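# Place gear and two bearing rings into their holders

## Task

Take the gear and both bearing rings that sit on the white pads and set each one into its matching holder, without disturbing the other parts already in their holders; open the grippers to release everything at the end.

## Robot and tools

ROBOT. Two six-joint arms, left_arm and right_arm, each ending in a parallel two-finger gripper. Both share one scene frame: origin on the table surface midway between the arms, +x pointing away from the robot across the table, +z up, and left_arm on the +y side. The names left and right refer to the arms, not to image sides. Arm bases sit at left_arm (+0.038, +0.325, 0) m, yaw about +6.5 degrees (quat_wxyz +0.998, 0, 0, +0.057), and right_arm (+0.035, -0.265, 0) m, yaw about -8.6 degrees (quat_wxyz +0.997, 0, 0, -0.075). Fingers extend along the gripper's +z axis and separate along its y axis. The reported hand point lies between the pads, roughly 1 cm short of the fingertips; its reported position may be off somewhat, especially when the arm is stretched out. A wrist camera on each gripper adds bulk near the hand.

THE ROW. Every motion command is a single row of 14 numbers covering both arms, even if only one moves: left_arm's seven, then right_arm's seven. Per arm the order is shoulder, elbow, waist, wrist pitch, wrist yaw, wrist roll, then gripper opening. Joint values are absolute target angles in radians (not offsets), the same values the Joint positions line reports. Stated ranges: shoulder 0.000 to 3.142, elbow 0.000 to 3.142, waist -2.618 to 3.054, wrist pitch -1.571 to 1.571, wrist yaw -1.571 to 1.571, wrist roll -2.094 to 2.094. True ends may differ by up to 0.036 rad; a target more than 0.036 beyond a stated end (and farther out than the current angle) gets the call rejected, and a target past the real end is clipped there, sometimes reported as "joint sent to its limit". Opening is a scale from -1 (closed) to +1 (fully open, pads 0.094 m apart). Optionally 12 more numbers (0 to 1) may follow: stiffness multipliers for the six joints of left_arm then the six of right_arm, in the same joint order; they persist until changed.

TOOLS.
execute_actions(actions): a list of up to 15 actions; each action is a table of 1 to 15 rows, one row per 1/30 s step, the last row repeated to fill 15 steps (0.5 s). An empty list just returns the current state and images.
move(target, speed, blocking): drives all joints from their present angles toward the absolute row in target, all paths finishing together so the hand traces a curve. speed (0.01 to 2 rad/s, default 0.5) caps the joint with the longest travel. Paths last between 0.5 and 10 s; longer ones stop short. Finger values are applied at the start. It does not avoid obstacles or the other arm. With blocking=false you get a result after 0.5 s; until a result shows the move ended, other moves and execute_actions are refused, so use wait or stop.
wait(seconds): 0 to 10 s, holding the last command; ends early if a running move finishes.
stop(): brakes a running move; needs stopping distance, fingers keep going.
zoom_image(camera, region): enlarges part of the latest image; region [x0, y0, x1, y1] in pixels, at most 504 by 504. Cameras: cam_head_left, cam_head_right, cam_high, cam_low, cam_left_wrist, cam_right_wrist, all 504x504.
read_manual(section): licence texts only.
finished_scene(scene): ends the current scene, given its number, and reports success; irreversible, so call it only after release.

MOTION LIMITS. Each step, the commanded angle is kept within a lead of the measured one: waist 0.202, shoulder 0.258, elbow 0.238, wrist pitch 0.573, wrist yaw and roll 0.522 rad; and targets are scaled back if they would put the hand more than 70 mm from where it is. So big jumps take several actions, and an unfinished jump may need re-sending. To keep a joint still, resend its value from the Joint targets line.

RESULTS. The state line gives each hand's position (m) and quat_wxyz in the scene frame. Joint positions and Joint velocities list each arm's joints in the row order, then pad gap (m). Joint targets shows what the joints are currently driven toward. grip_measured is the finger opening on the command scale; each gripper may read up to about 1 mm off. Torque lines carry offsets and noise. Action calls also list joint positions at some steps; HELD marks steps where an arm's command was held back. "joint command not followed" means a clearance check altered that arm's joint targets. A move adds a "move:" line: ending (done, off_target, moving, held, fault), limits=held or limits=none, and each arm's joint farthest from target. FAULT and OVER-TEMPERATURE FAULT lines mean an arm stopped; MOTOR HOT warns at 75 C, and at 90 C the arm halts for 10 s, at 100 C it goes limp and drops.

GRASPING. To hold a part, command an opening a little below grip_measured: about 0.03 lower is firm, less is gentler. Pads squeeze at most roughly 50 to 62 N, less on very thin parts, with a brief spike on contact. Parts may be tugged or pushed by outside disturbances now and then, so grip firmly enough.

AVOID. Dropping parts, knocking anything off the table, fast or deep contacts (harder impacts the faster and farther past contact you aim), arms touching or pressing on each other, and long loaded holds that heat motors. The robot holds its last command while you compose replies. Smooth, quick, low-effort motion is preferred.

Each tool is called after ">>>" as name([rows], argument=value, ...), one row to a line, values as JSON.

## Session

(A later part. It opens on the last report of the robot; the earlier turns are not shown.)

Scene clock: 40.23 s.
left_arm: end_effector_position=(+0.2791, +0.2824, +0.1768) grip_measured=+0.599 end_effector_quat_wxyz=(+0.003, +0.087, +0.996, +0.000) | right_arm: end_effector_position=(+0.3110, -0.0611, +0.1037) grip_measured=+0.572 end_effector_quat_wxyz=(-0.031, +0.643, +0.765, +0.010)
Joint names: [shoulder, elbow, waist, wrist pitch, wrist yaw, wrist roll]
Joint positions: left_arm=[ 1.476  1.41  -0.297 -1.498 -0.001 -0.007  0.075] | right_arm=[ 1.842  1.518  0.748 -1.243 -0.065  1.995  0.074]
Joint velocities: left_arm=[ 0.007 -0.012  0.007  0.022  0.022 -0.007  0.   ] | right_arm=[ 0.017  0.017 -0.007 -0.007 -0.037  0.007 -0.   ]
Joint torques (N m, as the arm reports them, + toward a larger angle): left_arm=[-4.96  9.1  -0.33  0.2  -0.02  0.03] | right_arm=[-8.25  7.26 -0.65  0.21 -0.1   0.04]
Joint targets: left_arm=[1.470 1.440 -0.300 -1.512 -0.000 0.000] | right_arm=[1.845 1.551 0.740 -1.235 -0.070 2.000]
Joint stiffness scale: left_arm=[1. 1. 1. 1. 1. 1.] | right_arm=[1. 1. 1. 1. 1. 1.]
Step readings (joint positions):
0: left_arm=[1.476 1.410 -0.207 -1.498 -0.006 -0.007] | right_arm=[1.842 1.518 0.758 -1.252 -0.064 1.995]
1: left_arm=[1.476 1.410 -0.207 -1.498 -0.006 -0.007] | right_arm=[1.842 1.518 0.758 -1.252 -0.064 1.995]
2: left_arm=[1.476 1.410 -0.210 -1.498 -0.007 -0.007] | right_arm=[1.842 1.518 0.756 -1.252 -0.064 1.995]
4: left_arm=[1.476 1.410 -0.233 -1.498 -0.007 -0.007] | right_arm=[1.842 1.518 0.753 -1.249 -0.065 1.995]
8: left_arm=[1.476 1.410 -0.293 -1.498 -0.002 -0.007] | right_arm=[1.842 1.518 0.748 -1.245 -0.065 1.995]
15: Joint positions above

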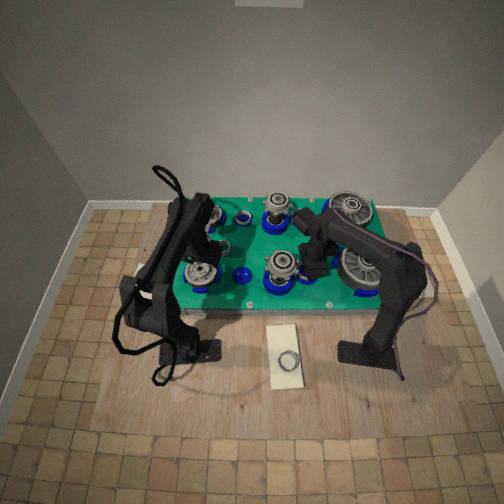

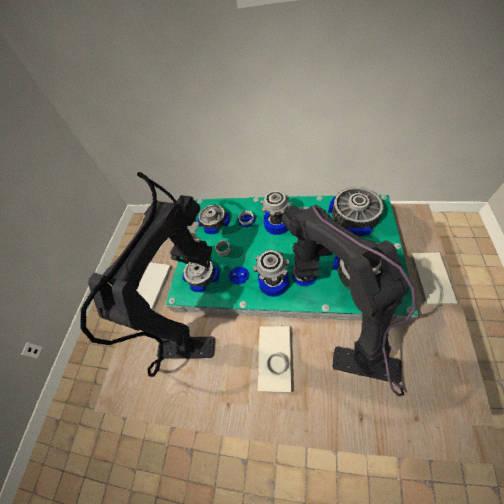

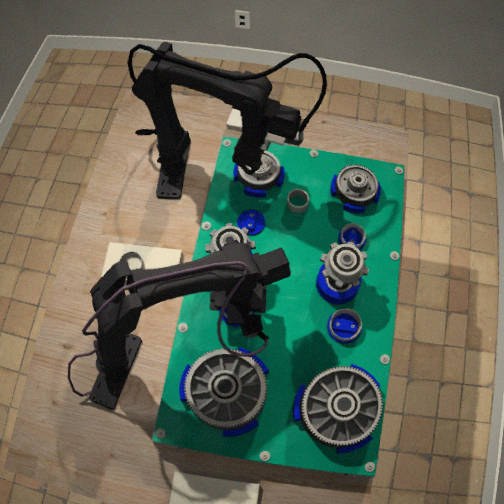

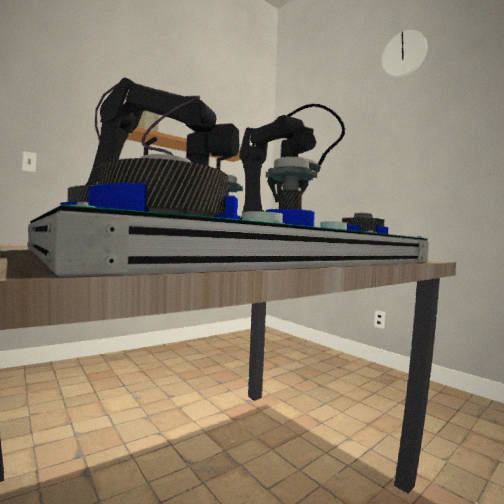

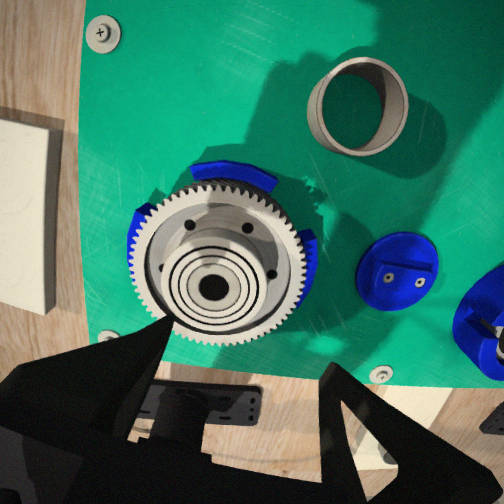

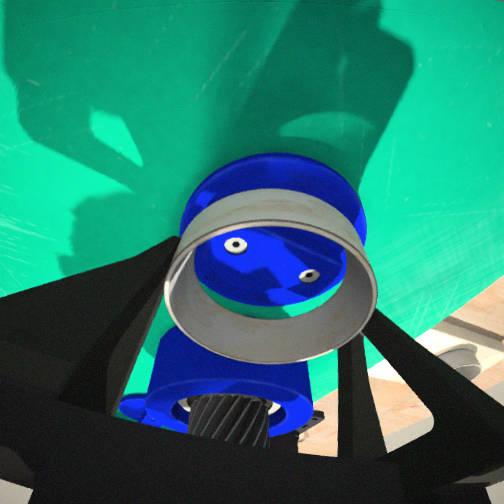

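>>> execute_actions(actions=[])

Scene clock: 41.93 s.
left_arm: end_effector_position=(+0.2791, +0.2824, +0.1768) grip_measured=+0.599 end_effector_quat_wxyz=(+0.003, +0.087, +0.996, +0.000) | right_arm: end_effector_position=(+0.3111, -0.0611, +0.1037) grip_measured=+0.572 end_effector_quat_wxyz=(-0.031, +0.643, +0.765, +0.011)
Joint names: [shoulder, elbow, waist, wrist pitch, wrist yaw, wrist roll]
Joint positions: left_arm=[ 1.476  1.41  -0.297 -1.498 -0.001 -0.007  0.075] | right_arm=[ 1.842  1.518  0.748 -1.243 -0.065  1.995  0.074]
Joint velocities: left_arm=[-0.002 -0.037 -0.002 -0.037 -0.037  0.022 -0.001] | right_arm=[ 0.007  0.002  0.007 -0.037  0.007  0.007 -0.001]
Joint torques (N m, as the arm reports them, + toward a larger angle): left_arm=[-4.98  9.13 -0.25  0.21 -0.02  0.04] | right_arm=[-8.26  7.25 -0.74  0.18 -0.12  0.05]
Joint targets: left_arm=[1.470 1.440 -0.300 -1.512 -0.000 -0.000] | right_arm=[1.845 1.551 0.740 -1.235 -0.070 2.000]
Joint stiffness scale: left_arm=[1. 1. 1. 1. 1. 1.] | right_arm=[1. 1. 1. 1. 1. 1.]

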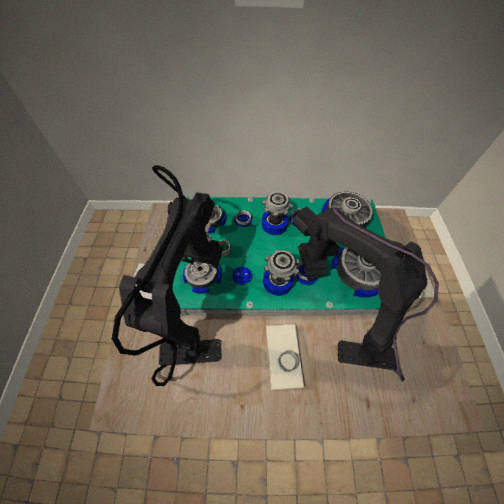

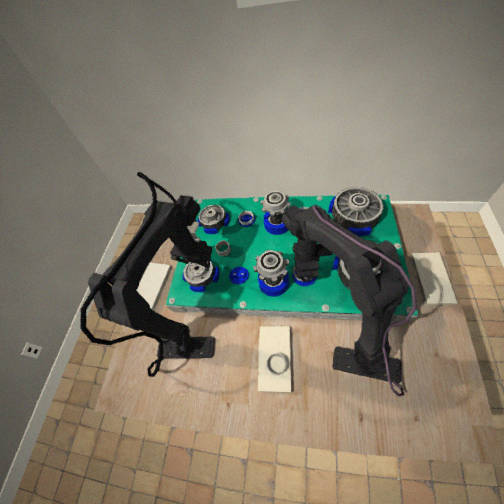

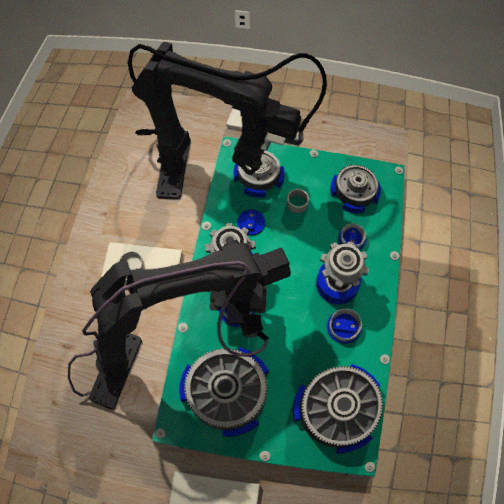

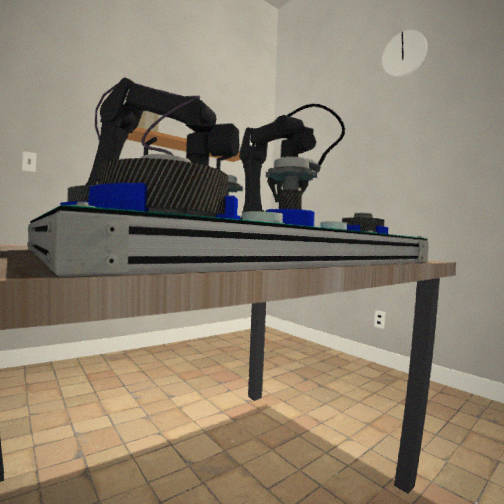

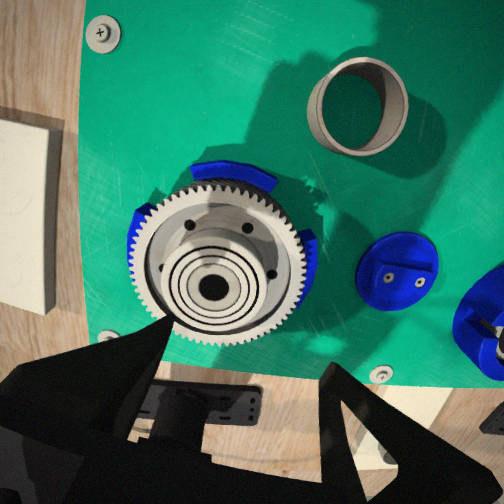

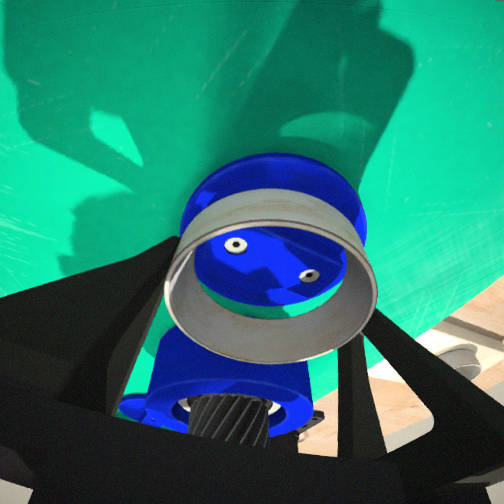

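>>> move(target=[1.435,1.36,-1.752,-1.465,0,0,0.8,1.885,1.551,0.74,-1.235,-0.07,2.0,0.5], speed=0.7)

Scene clock: 44.93 s.
left_arm: end_effector_position=(+0.0240, +0.0856, +0.1712) grip_measured=+0.799 end_effector_quat_wxyz=(-0.001, +0.726, +0.688, -0.001) | right_arm: end_effector_position=(+0.3103, -0.0615, +0.0920) grip_measured=+0.572 end_effector_quat_wxyz=(-0.036, +0.643, +0.765, -0.007)
Joint names: [shoulder, elbow, waist, wrist pitch, wrist yaw, wrist roll]
Joint positions: left_arm=[ 1.461  1.375 -1.747 -1.484  0.002 -0.007  0.085] | right_arm=[ 1.879  1.519  0.748 -1.244 -0.065  1.995  0.074]
Joint velocities: left_arm=[-0.012 -0.012 -0.002 -0.022 -0.007  0.022 -0.   ] | right_arm=[-0.002 -0.007 -0.002 -0.007 -0.007 -0.095 -0.   ]
Joint torques (N m, as the arm reports them, + toward a larger angle): left_arm=[-6.45  5.09 -0.42  0.59 -0.05  0.05] | right_arm=[-8.26  7.1  -0.72  0.15 -0.11  0.03]
Joint targets: left_arm=[1.435 1.360 -1.752 -1.465 0.000 -0.000] | right_arm=[1.885 1.551 0.740 -1.235 -0.070 2.000]
Joint stiffness scale: left_arm=[1. 1. 1. 1. 1. 1.] | right_arm=[1. 1. 1. 1. 1. 1.]
move: off_target (left_arm, right_arm); limits=none; left_arm: farthest joint: the shoulder, 0.026 radians from its target (0.041 radians at the start); right_arm: farthest joint: the elbow, 0.032 radians from its target (0.033 radians at the start)

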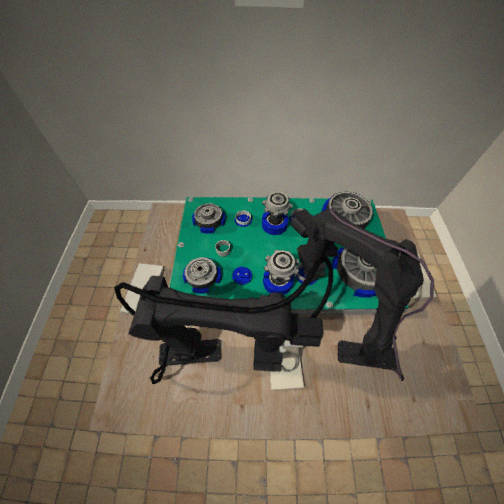

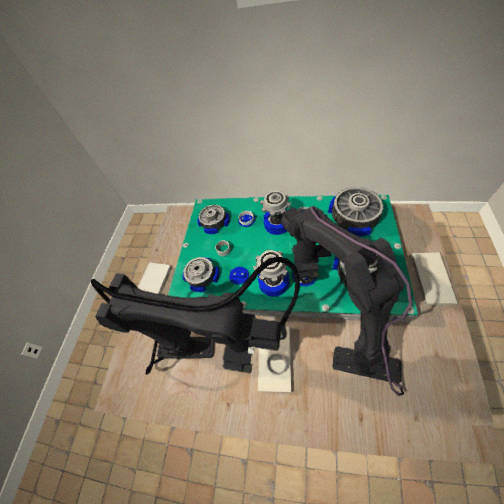

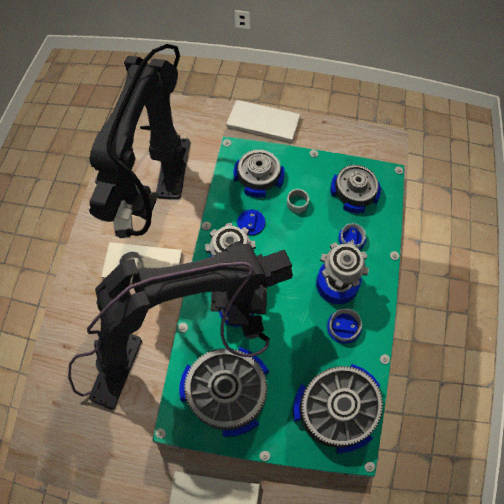

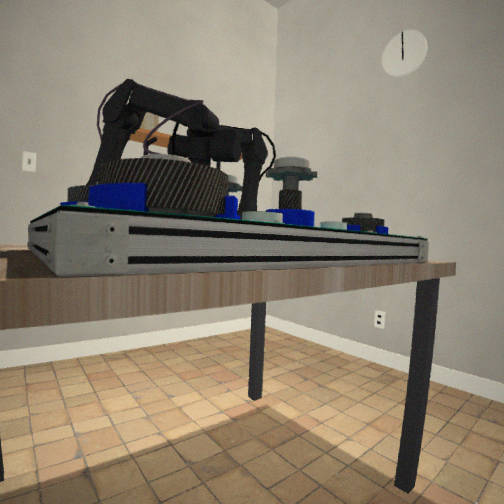

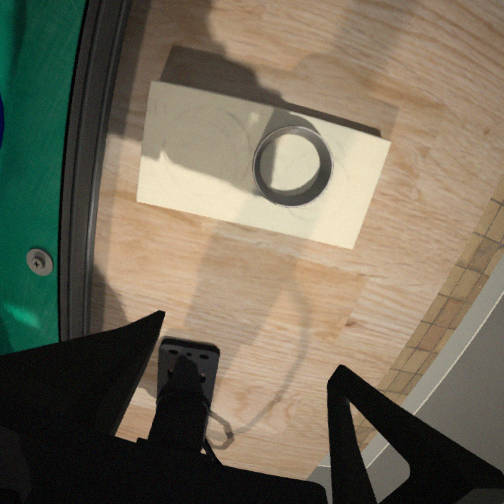

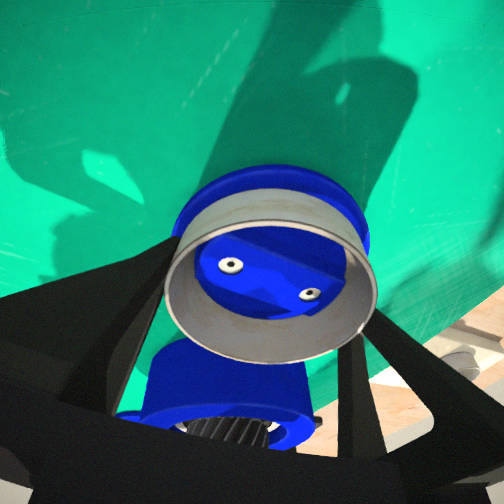

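>>> move(target=[1.768,1.283,-1.762,-1.08,0,0,0.8,1.897,1.551,0.74,-1.235,-0.07,2.0,0.5], speed=0.4)

Scene clock: 47.27 s.
left_arm: end_effector_position=(+0.0176, +0.0100, +0.0703) grip_measured=+0.799 end_effector_quat_wxyz=(-0.002, +0.728, +0.685, +0.001) | right_arm: end_effector_position=(+0.3102, -0.0615, +0.0917) grip_measured=+0.572 end_effector_quat_wxyz=(-0.036, +0.643, +0.765, -0.008)
Joint names: [shoulder, elbow, waist, wrist pitch, wrist yaw, wrist roll]
Joint positions: left_arm=[ 1.769  1.294 -1.753 -1.1    0.002 -0.007  0.085] | right_arm=[ 1.88   1.519  0.748 -1.244 -0.065  1.995  0.074]
Joint velocities: left_arm=[ 0.002  0.002 -0.002  0.037  0.007 -0.081  0.001] | right_arm=[-0.002 -0.007 -0.012  0.095 -0.007  0.081 -0.001]
Joint torques (N m, as the arm reports them, + toward a larger angle): left_arm=[-6.96  5.39 -0.67  0.58 -0.03  0.04] | right_arm=[-7.22  7.13 -0.71  0.15 -0.11  0.02]
Joint targets: left_arm=[1.768 1.283 -1.762 -1.080 -0.000 0.000] | right_arm=[1.897 1.551 0.740 -1.235 -0.070 2.000]
Joint stiffness scale: left_arm=[1. 1. 1. 1. 1. 1.] | right_arm=[1. 1. 1. 1. 1. 1.]
move: off_target (right_arm); limits=none; left_arm: farthest joint: the wrist pitch, 0.020 radians from its target (0.404 radians at the start); right_arm: farthest joint: the elbow, 0.032 radians from its target (0.032 radians at the start)

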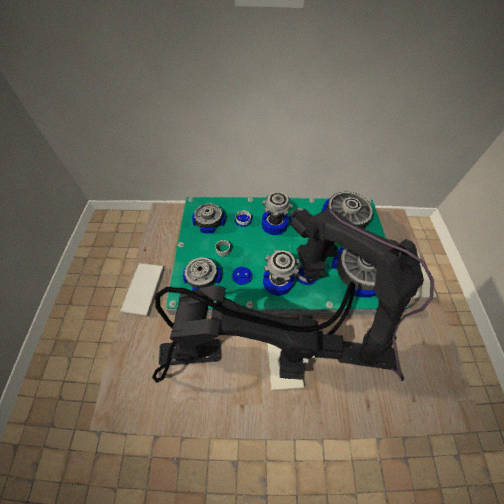

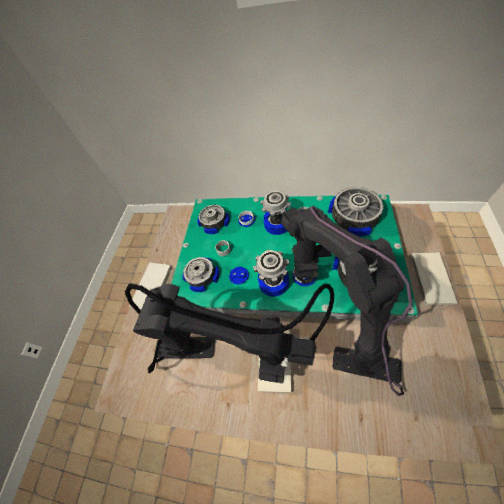

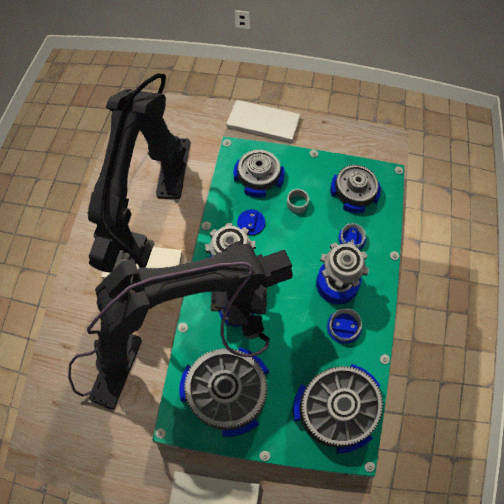

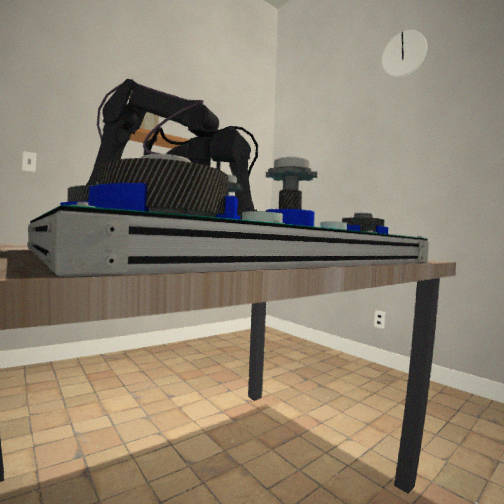

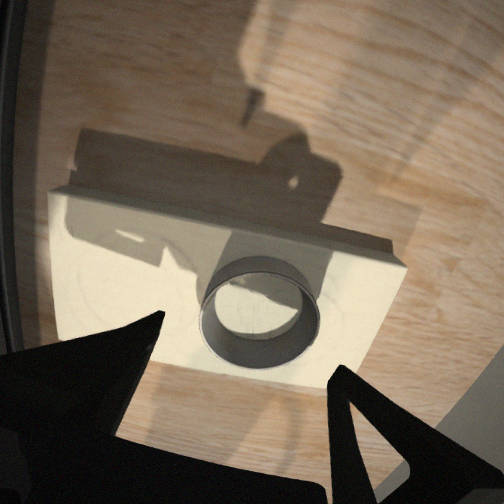

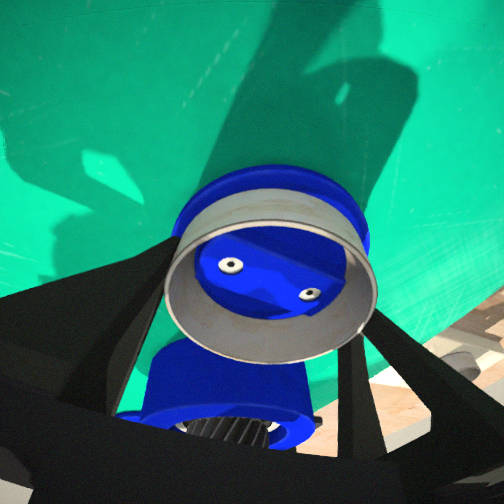

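>>> zoom_image(camera="cam_left_wrist", region=[140,220,380,420])

>>> execute_actions([
  [[1.768,1.283,-1.762,-1.08,0,0,0.8,1.89,1.551,0.74,-1.235,-0.07,2.0,0.56],[1.768,1.283,-1.762,-1.08,0,0,0.8,1.89,1.551,0.74,-1.235,-0.07,2.0,0.57],[1.768,1.283,-1.762,-1.08,0,0,0.8,1.89,1.551,0.74,-1.235,-0.07,2.0,0.58],[1.768,1.283,-1.762,-1.08,0,0,0.8,1.885,1.551,0.74,-1.235,-0.07,2.0,0.6],[1.768,1.283,-1.762,-1.08,0,0,0.8,1.885,1.551,0.74,-1.235,-0.07,2.0,0.63],[1.768,1.283,-1.762,-1.08,0,0,0.8,1.88,1.551,0.74,-1.235,-0.07,2.0,0.66],[1.768,1.283,-1.762,-1.08,0,0,0.8,1.88,1.551,0.74,-1.235,-0.07,2.0,0.7],[1.768,1.283,-1.762,-1.08,0,0,0.8,1.88,1.551,0.74,-1.235,-0.07,2.0,0.74],[1.768,1.283,-1.762,-1.08,0,0,0.8,1.88,1.551,0.74,-1.235,-0.07,2.0,0.78],[1.768,1.283,-1.762,-1.08,0,0,0.8,1.88,1.551,0.74,-1.235,-0.07,2.0,0.8]],
])

Region (140, 220, 380, 420) of cam_left_wrist's 504x504 image, scaled by 2.100, with more detail than that image has.

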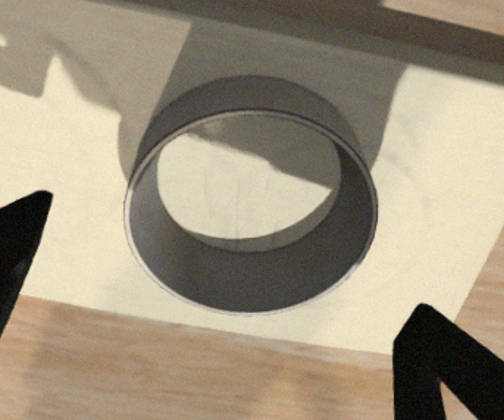

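Scene clock: 48.70 s.
left_arm: end_effector_position=(+0.0175, +0.0098, +0.0703) grip_measured=+0.799 end_effector_quat_wxyz=(-0.002, +0.728, +0.685, +0.000) | right_arm: end_effector_position=(+0.3103, -0.0612, +0.0917) grip_measured=+0.798 end_effector_quat_wxyz=(-0.037, +0.643, +0.765, -0.008)
Joint names: [shoulder, elbow, waist, wrist pitch, wrist yaw, wrist roll]
Joint positions: left_arm=[ 1.769  1.294 -1.753 -1.099  0.002 -0.007  0.085] | right_arm=[ 1.88   1.519  0.748 -1.244 -0.067  1.995  0.084]
Joint velocities: left_arm=[-0.032  0.002 -0.007 -0.037 -0.066 -0.066 -0.   ] | right_arm=[ 0.007 -0.012  0.002  0.022 -0.022 -0.007 -0.001]
Joint torques (N m, as the arm reports them, + toward a larger angle): left_arm=[-6.91  5.33 -0.72  0.58 -0.06  0.06] | right_arm=[-8.76  7.23 -0.71  0.13 -0.1   0.03]
Joint targets: left_arm=[1.768 1.283 -1.762 -1.080 0.000 -0.000] | right_arm=[1.880 1.551 0.740 -1.235 -0.070 2.000]
Joint stiffness scale: left_arm=[1. 1. 1. 1. 1. 1.] | right_arm=[1. 1. 1. 1. 1. 1.]
Step readings (joint positions):
0: left_arm=[1.769 1.294 -1.753 -1.099 0.002 -0.007] | right_arm=[1.880 1.519 0.748 -1.244 -0.065 1.995]
1: left_arm=[1.769 1.294 -1.753 -1.099 0.002 -0.007] | right_arm=[1.880 1.519 0.748 -1.244 -0.065 1.995]
2: left_arm=[1.769 1.294 -1.753 -1.099 0.002 -0.007] | right_arm=[1.880 1.519 0.748 -1.244 -0.065 1.995]
4: left_arm=[1.769 1.294 -1.753 -1.099 0.002 -0.007] | right_arm=[1.880 1.519 0.748 -1.244 -0.065 1.995]
8: left_arm=[1.769 1.294 -1.753 -1.099 0.002 -0.007] | right_arm=[1.880 1.519 0.748 -1.244 -0.067 1.995]
15: Joint positions above

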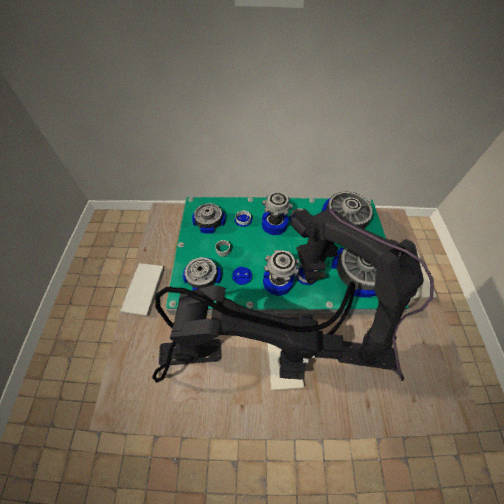

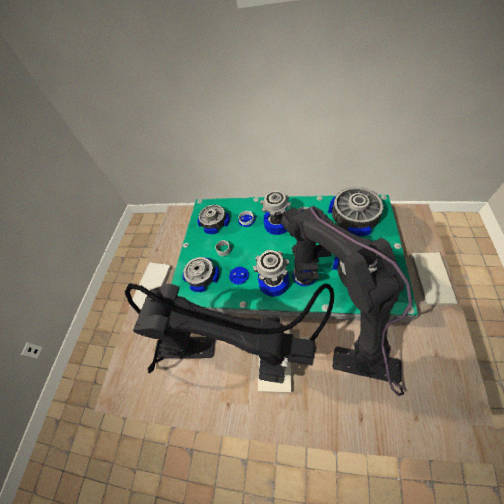

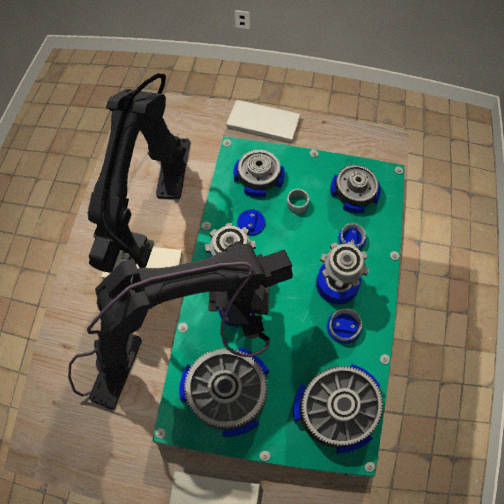

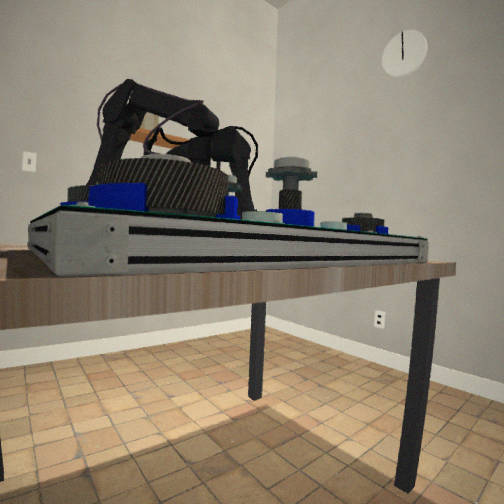

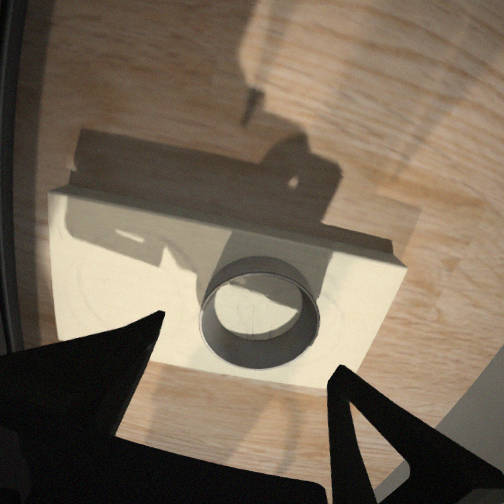

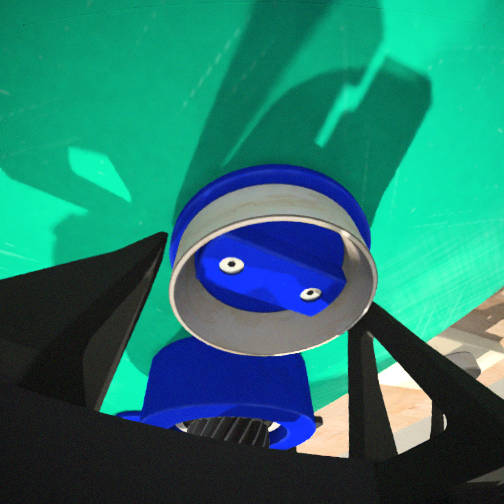

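>>> move(target=[1.801,1.198,-1.772,-0.96,0,0,0.8,1.72,1.551,0.74,-1.3,-0.07,2.0,0.8], speed=0.2)

Scene clock: 50.67 s.
left_arm: end_effector_position=(+0.0142, +0.0084, +0.0426) grip_measured=+0.799 end_effector_quat_wxyz=(+0.002, +0.732, +0.682, -0.003) | right_arm: end_effector_position=(+0.3029, -0.0663, +0.1346) grip_measured=+0.798 end_effector_quat_wxyz=(-0.024, +0.642, +0.766, +0.039)
Joint names: [shoulder, elbow, waist, wrist pitch, wrist yaw, wrist roll]
Joint positions: left_arm=[ 1.796  1.212 -1.763 -0.98   0.002 -0.007  0.085] | right_arm=[ 1.745  1.519  0.748 -1.283 -0.067  1.995  0.084]
Joint velocities: left_arm=[-0.012  0.002 -0.007  0.022 -0.022 -0.037  0.   ] | right_arm=[-0.007 -0.017 -0.007 -0.037  0.007 -0.051  0.   ]
Joint torques (N m, as the arm reports them, + toward a larger angle): left_arm=[-6.59  4.95 -0.74  0.61 -0.04  0.06] | right_arm=[-9.86  7.31 -0.72  0.04 -0.1   0.03]
Joint targets: left_arm=[1.801 1.198 -1.772 -0.960 0.000 0.000] | right_arm=[1.720 1.551 0.740 -1.300 -0.070 2.000]
Joint stiffness scale: left_arm=[1. 1. 1. 1. 1. 1.] | right_arm=[1. 1. 1. 1. 1. 1.]
move: off_target (right_arm); limits=none; left_arm: farthest joint: the wrist pitch, 0.020 radians from its target (0.139 radians at the start); right_arm: farthest joint: the elbow, 0.032 radians from its target (0.032 radians at the start)

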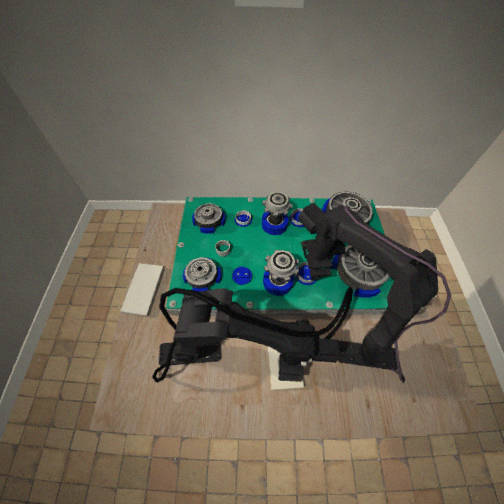

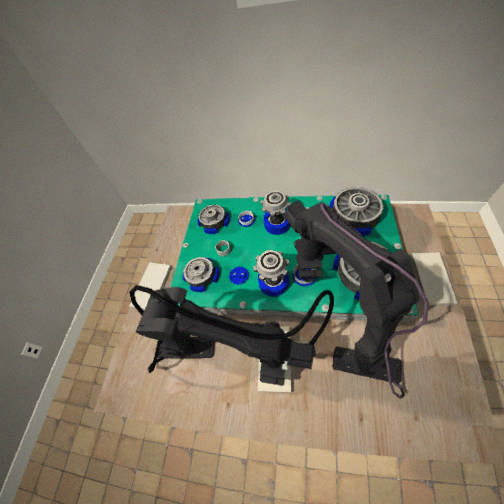

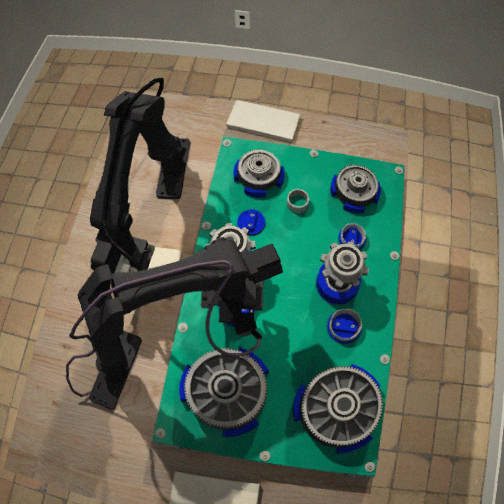

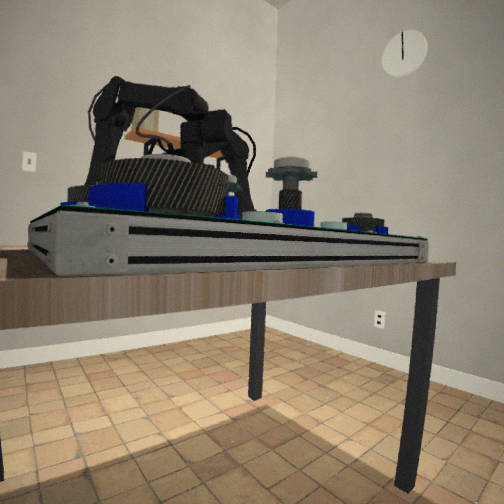

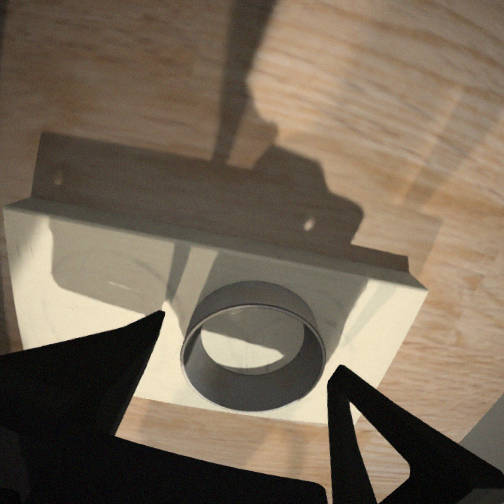

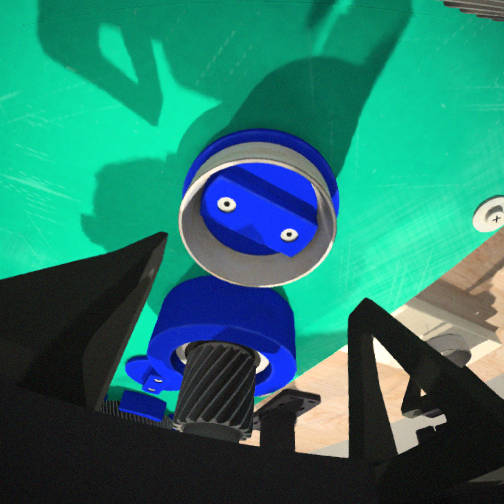

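>>> execute_actions([
  [[1.804,1.198,-1.772,-0.96,0,0,0.76,1.72,1.551,0.74,-1.3,-0.07,2.0,0.8],[1.807,1.198,-1.772,-0.96,0,0,0.72,1.72,1.551,0.74,-1.3,-0.07,2.0,0.8],[1.81,1.198,-1.772,-0.96,0,0,0.68,1.72,1.551,0.74,-1.3,-0.07,2.0,0.8],[1.813,1.198,-1.772,-0.96,0,0,0.64,1.72,1.551,0.74,-1.3,-0.07,2.0,0.8],[1.816,1.198,-1.772,-0.96,0,0,0.6,1.72,1.551,0.74,-1.3,-0.07,2.0,0.8],[1.816,1.198,-1.772,-0.96,0,0,0.56,1.72,1.551,0.74,-1.3,-0.07,2.0,0.8],[1.816,1.198,-1.772,-0.96,0,0,0.52,1.72,1.551,0.74,-1.3,-0.07,2.0,0.8],[1.816,1.198,-1.772,-0.96,0,0,0.49,1.72,1.551,0.74,-1.3,-0.07,2.0,0.8],[1.816,1.198,-1.772,-0.96,0,0,0.46,1.72,1.551,0.74,-1.3,-0.07,2.0,0.8],[1.816,1.198,-1.772,-0.96,0,0,0.44,1.72,1.551,0.74,-1.3,-0.07,2.0,0.8],[1.816,1.198,-1.772,-0.96,0,0,0.42,1.72,1.551,0.74,-1.3,-0.07,2.0,0.8],[1.816,1.198,-1.772,-0.96,0,0,0.4,1.72,1.551,0.74,-1.3,-0.07,2.0,0.8],[1.816,1.198,-1.772,-0.96,0,0,0.38,1.72,1.551,0.74,-1.3,-0.07,2.0,0.8],[1.816,1.198,-1.772,-0.96,0,0,0.365,1.72,1.551,0.74,-1.3,-0.07,2.0,0.8],[1.816,1.198,-1.772,-0.96,0,0,0.35,1.72,1.551,0.74,-1.3,-0.07,2.0,0.8]],
  [[1.816,1.198,-1.772,-0.96,0,0,0.34,1.72,1.551,0.74,-1.3,-0.07,2.0,0.8],[1.816,1.198,-1.772,-0.96,0,0,0.33,1.72,1.551,0.74,-1.3,-0.07,2.0,0.8],[1.816,1.198,-1.772,-0.96,0,0,0.32,1.72,1.551,0.74,-1.3,-0.07,2.0,0.8],[1.816,1.198,-1.772,-0.96,0,0,0.31,1.72,1.551,0.74,-1.3,-0.07,2.0,0.8],[1.816,1.198,-1.772,-0.96,0,0,0.3,1.72,1.551,0.74,-1.3,-0.07,2.0,0.8],[1.816,1.198,-1.772,-0.96,0,0,0.29,1.72,1.551,0.74,-1.3,-0.07,2.0,0.8],[1.816,1.198,-1.772,-0.96,0,0,0.28,1.72,1.551,0.74,-1.3,-0.07,2.0,0.8],[1.816,1.198,-1.772,-0.96,0,0,0.27,1.72,1.551,0.74,-1.3,-0.07,2.0,0.8],[1.816,1.198,-1.772,-0.96,0,0,0.26,1.72,1.551,0.74,-1.3,-0.07,2.0,0.8],[1.816,1.198,-1.772,-0.96,0,0,0.24,1.72,1.551,0.74,-1.3,-0.07,2.0,0.8],[1.816,1.198,-1.772,-0.96,0,0,0.22,1.72,1.551,0.74,-1.3,-0.07,2.0,0.8]],
])

Scene clock: 53.37 s.
left_arm: end_effector_position=(+0.0142, +0.0093, +0.0378) grip_measured=+0.295 end_effector_quat_wxyz=(-0.003, +0.732, +0.682, +0.002) | right_arm: end_effector_position=(+0.3029, -0.0663, +0.1346) grip_measured=+0.798 end_effector_quat_wxyz=(-0.024, +0.642, +0.766, +0.039)
Joint names: [shoulder, elbow, waist, wrist pitch, wrist yaw, wrist roll]
Joint positions: left_arm=[ 1.812  1.212 -1.763 -0.978  0.002 -0.007  0.061] | right_arm=[ 1.745  1.519  0.748 -1.283 -0.067  1.995  0.084]
Joint velocities: left_arm=[-0.012  0.017 -0.022 -0.007 -0.037 -0.022 -0.002] | right_arm=[-0.007 -0.012  0.007 -0.051  0.007 -0.037 -0.   ]
Joint torques (N m, as the arm reports them, + toward a larger angle): left_arm=[-6.7   4.91 -0.67  0.56 -0.05  0.04] | right_arm=[-9.82  7.3  -0.75  0.04 -0.1   0.03]
Joint targets: left_arm=[1.816 1.198 -1.772 -0.960 0.000 0.000] | right_arm=[1.720 1.551 0.740 -1.300 -0.070 2.000]
Joint stiffness scale: left_arm=[1. 1. 1. 1. 1. 1.] | right_arm=[1. 1. 1. 1. 1. 1.]
Step readings (joint positions; steps 1 to 15: 1st action; 16 to 30: 2nd action):
0: left_arm=[1.796 1.212 -1.763 -0.979 0.002 -0.007] | right_arm=[1.745 1.519 0.748 -1.283 -0.067 1.995]
1: left_arm=[1.796 1.212 -1.763 -0.979 0.002 -0.007] | right_arm=[1.745 1.519 0.748 -1.283 -0.067 1.995]
2: left_arm=[1.796 1.212 -1.763 -0.979 0.002 -0.007] | right_arm=[1.745 1.519 0.748 -1.283 -0.067 1.995]
4: left_arm=[1.797 1.212 -1.763 -0.979 0.002 -0.007] | right_arm=[1.745 1.519 0.748 -1.283 -0.067 1.995]
8: left_arm=[1.808 1.212 -1.763 -0.978 0.002 -0.007] | right_arm=[1.745 1.519 0.748 -1.283 -0.067 1.995]
15: left_arm=[1.812 1.212 -1.763 -0.978 0.002 -0.007] | right_arm=[1.745 1.519 0.748 -1.283 -0.067 1.995]
16: left_arm=[1.812 1.212 -1.763 -0.978 0.002 -0.007] | right_arm=[1.745 1.519 0.748 -1.283 -0.067 1.995]
17: left_arm=[1.812 1.212 -1.763 -0.978 0.002 -0.007] | right_arm=[1.745 1.519 0.748 -1.283 -0.067 1.995]
19: left_arm=[1.812 1.212 -1.763 -0.978 0.002 -0.007] | right_arm=[1.745 1.519 0.748 -1.283 -0.067 1.995]
23: left_arm=[1.812 1.212 -1.763 -0.978 0.002 -0.007] | right_arm=[1.745 1.519 0.748 -1.283 -0.067 1.995]
30: Joint positions above

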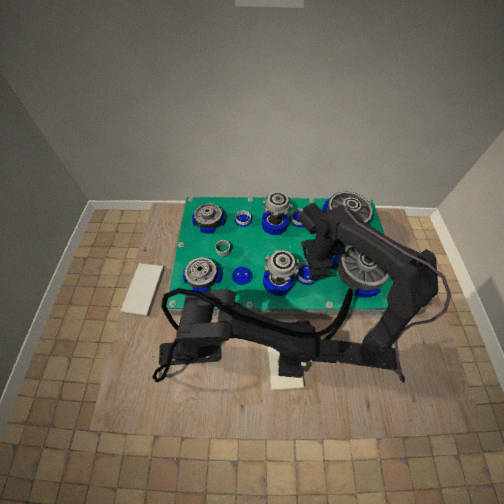

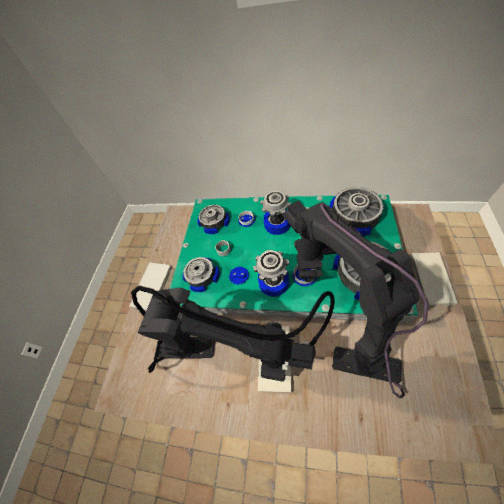

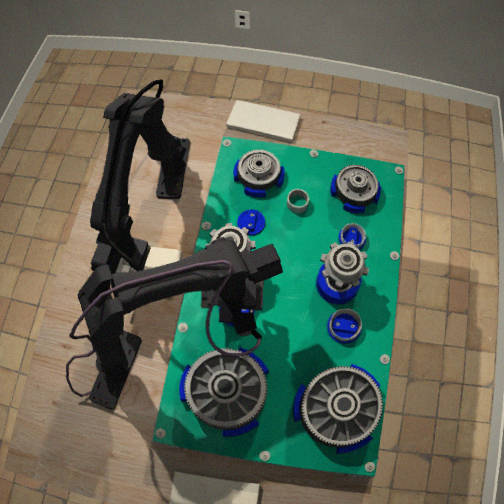

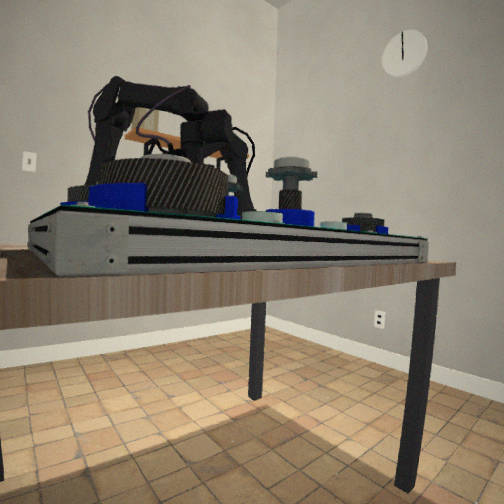

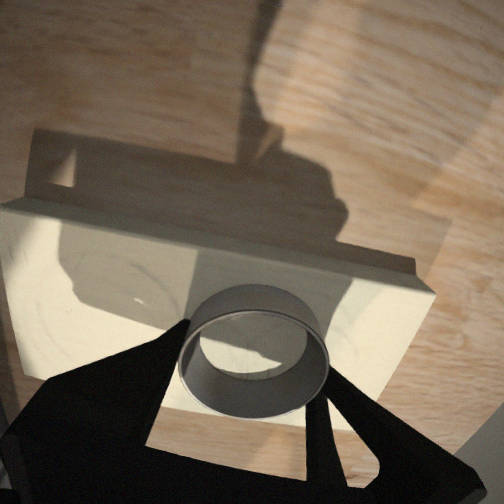

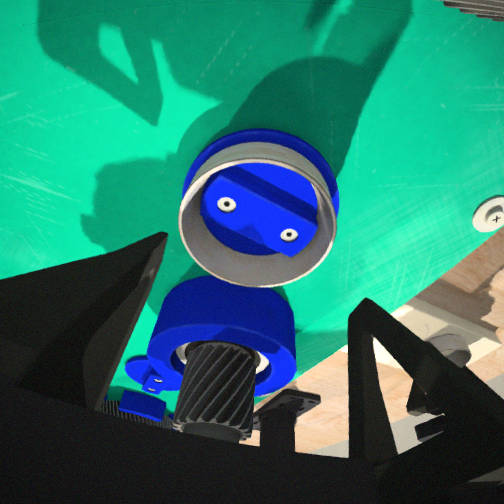

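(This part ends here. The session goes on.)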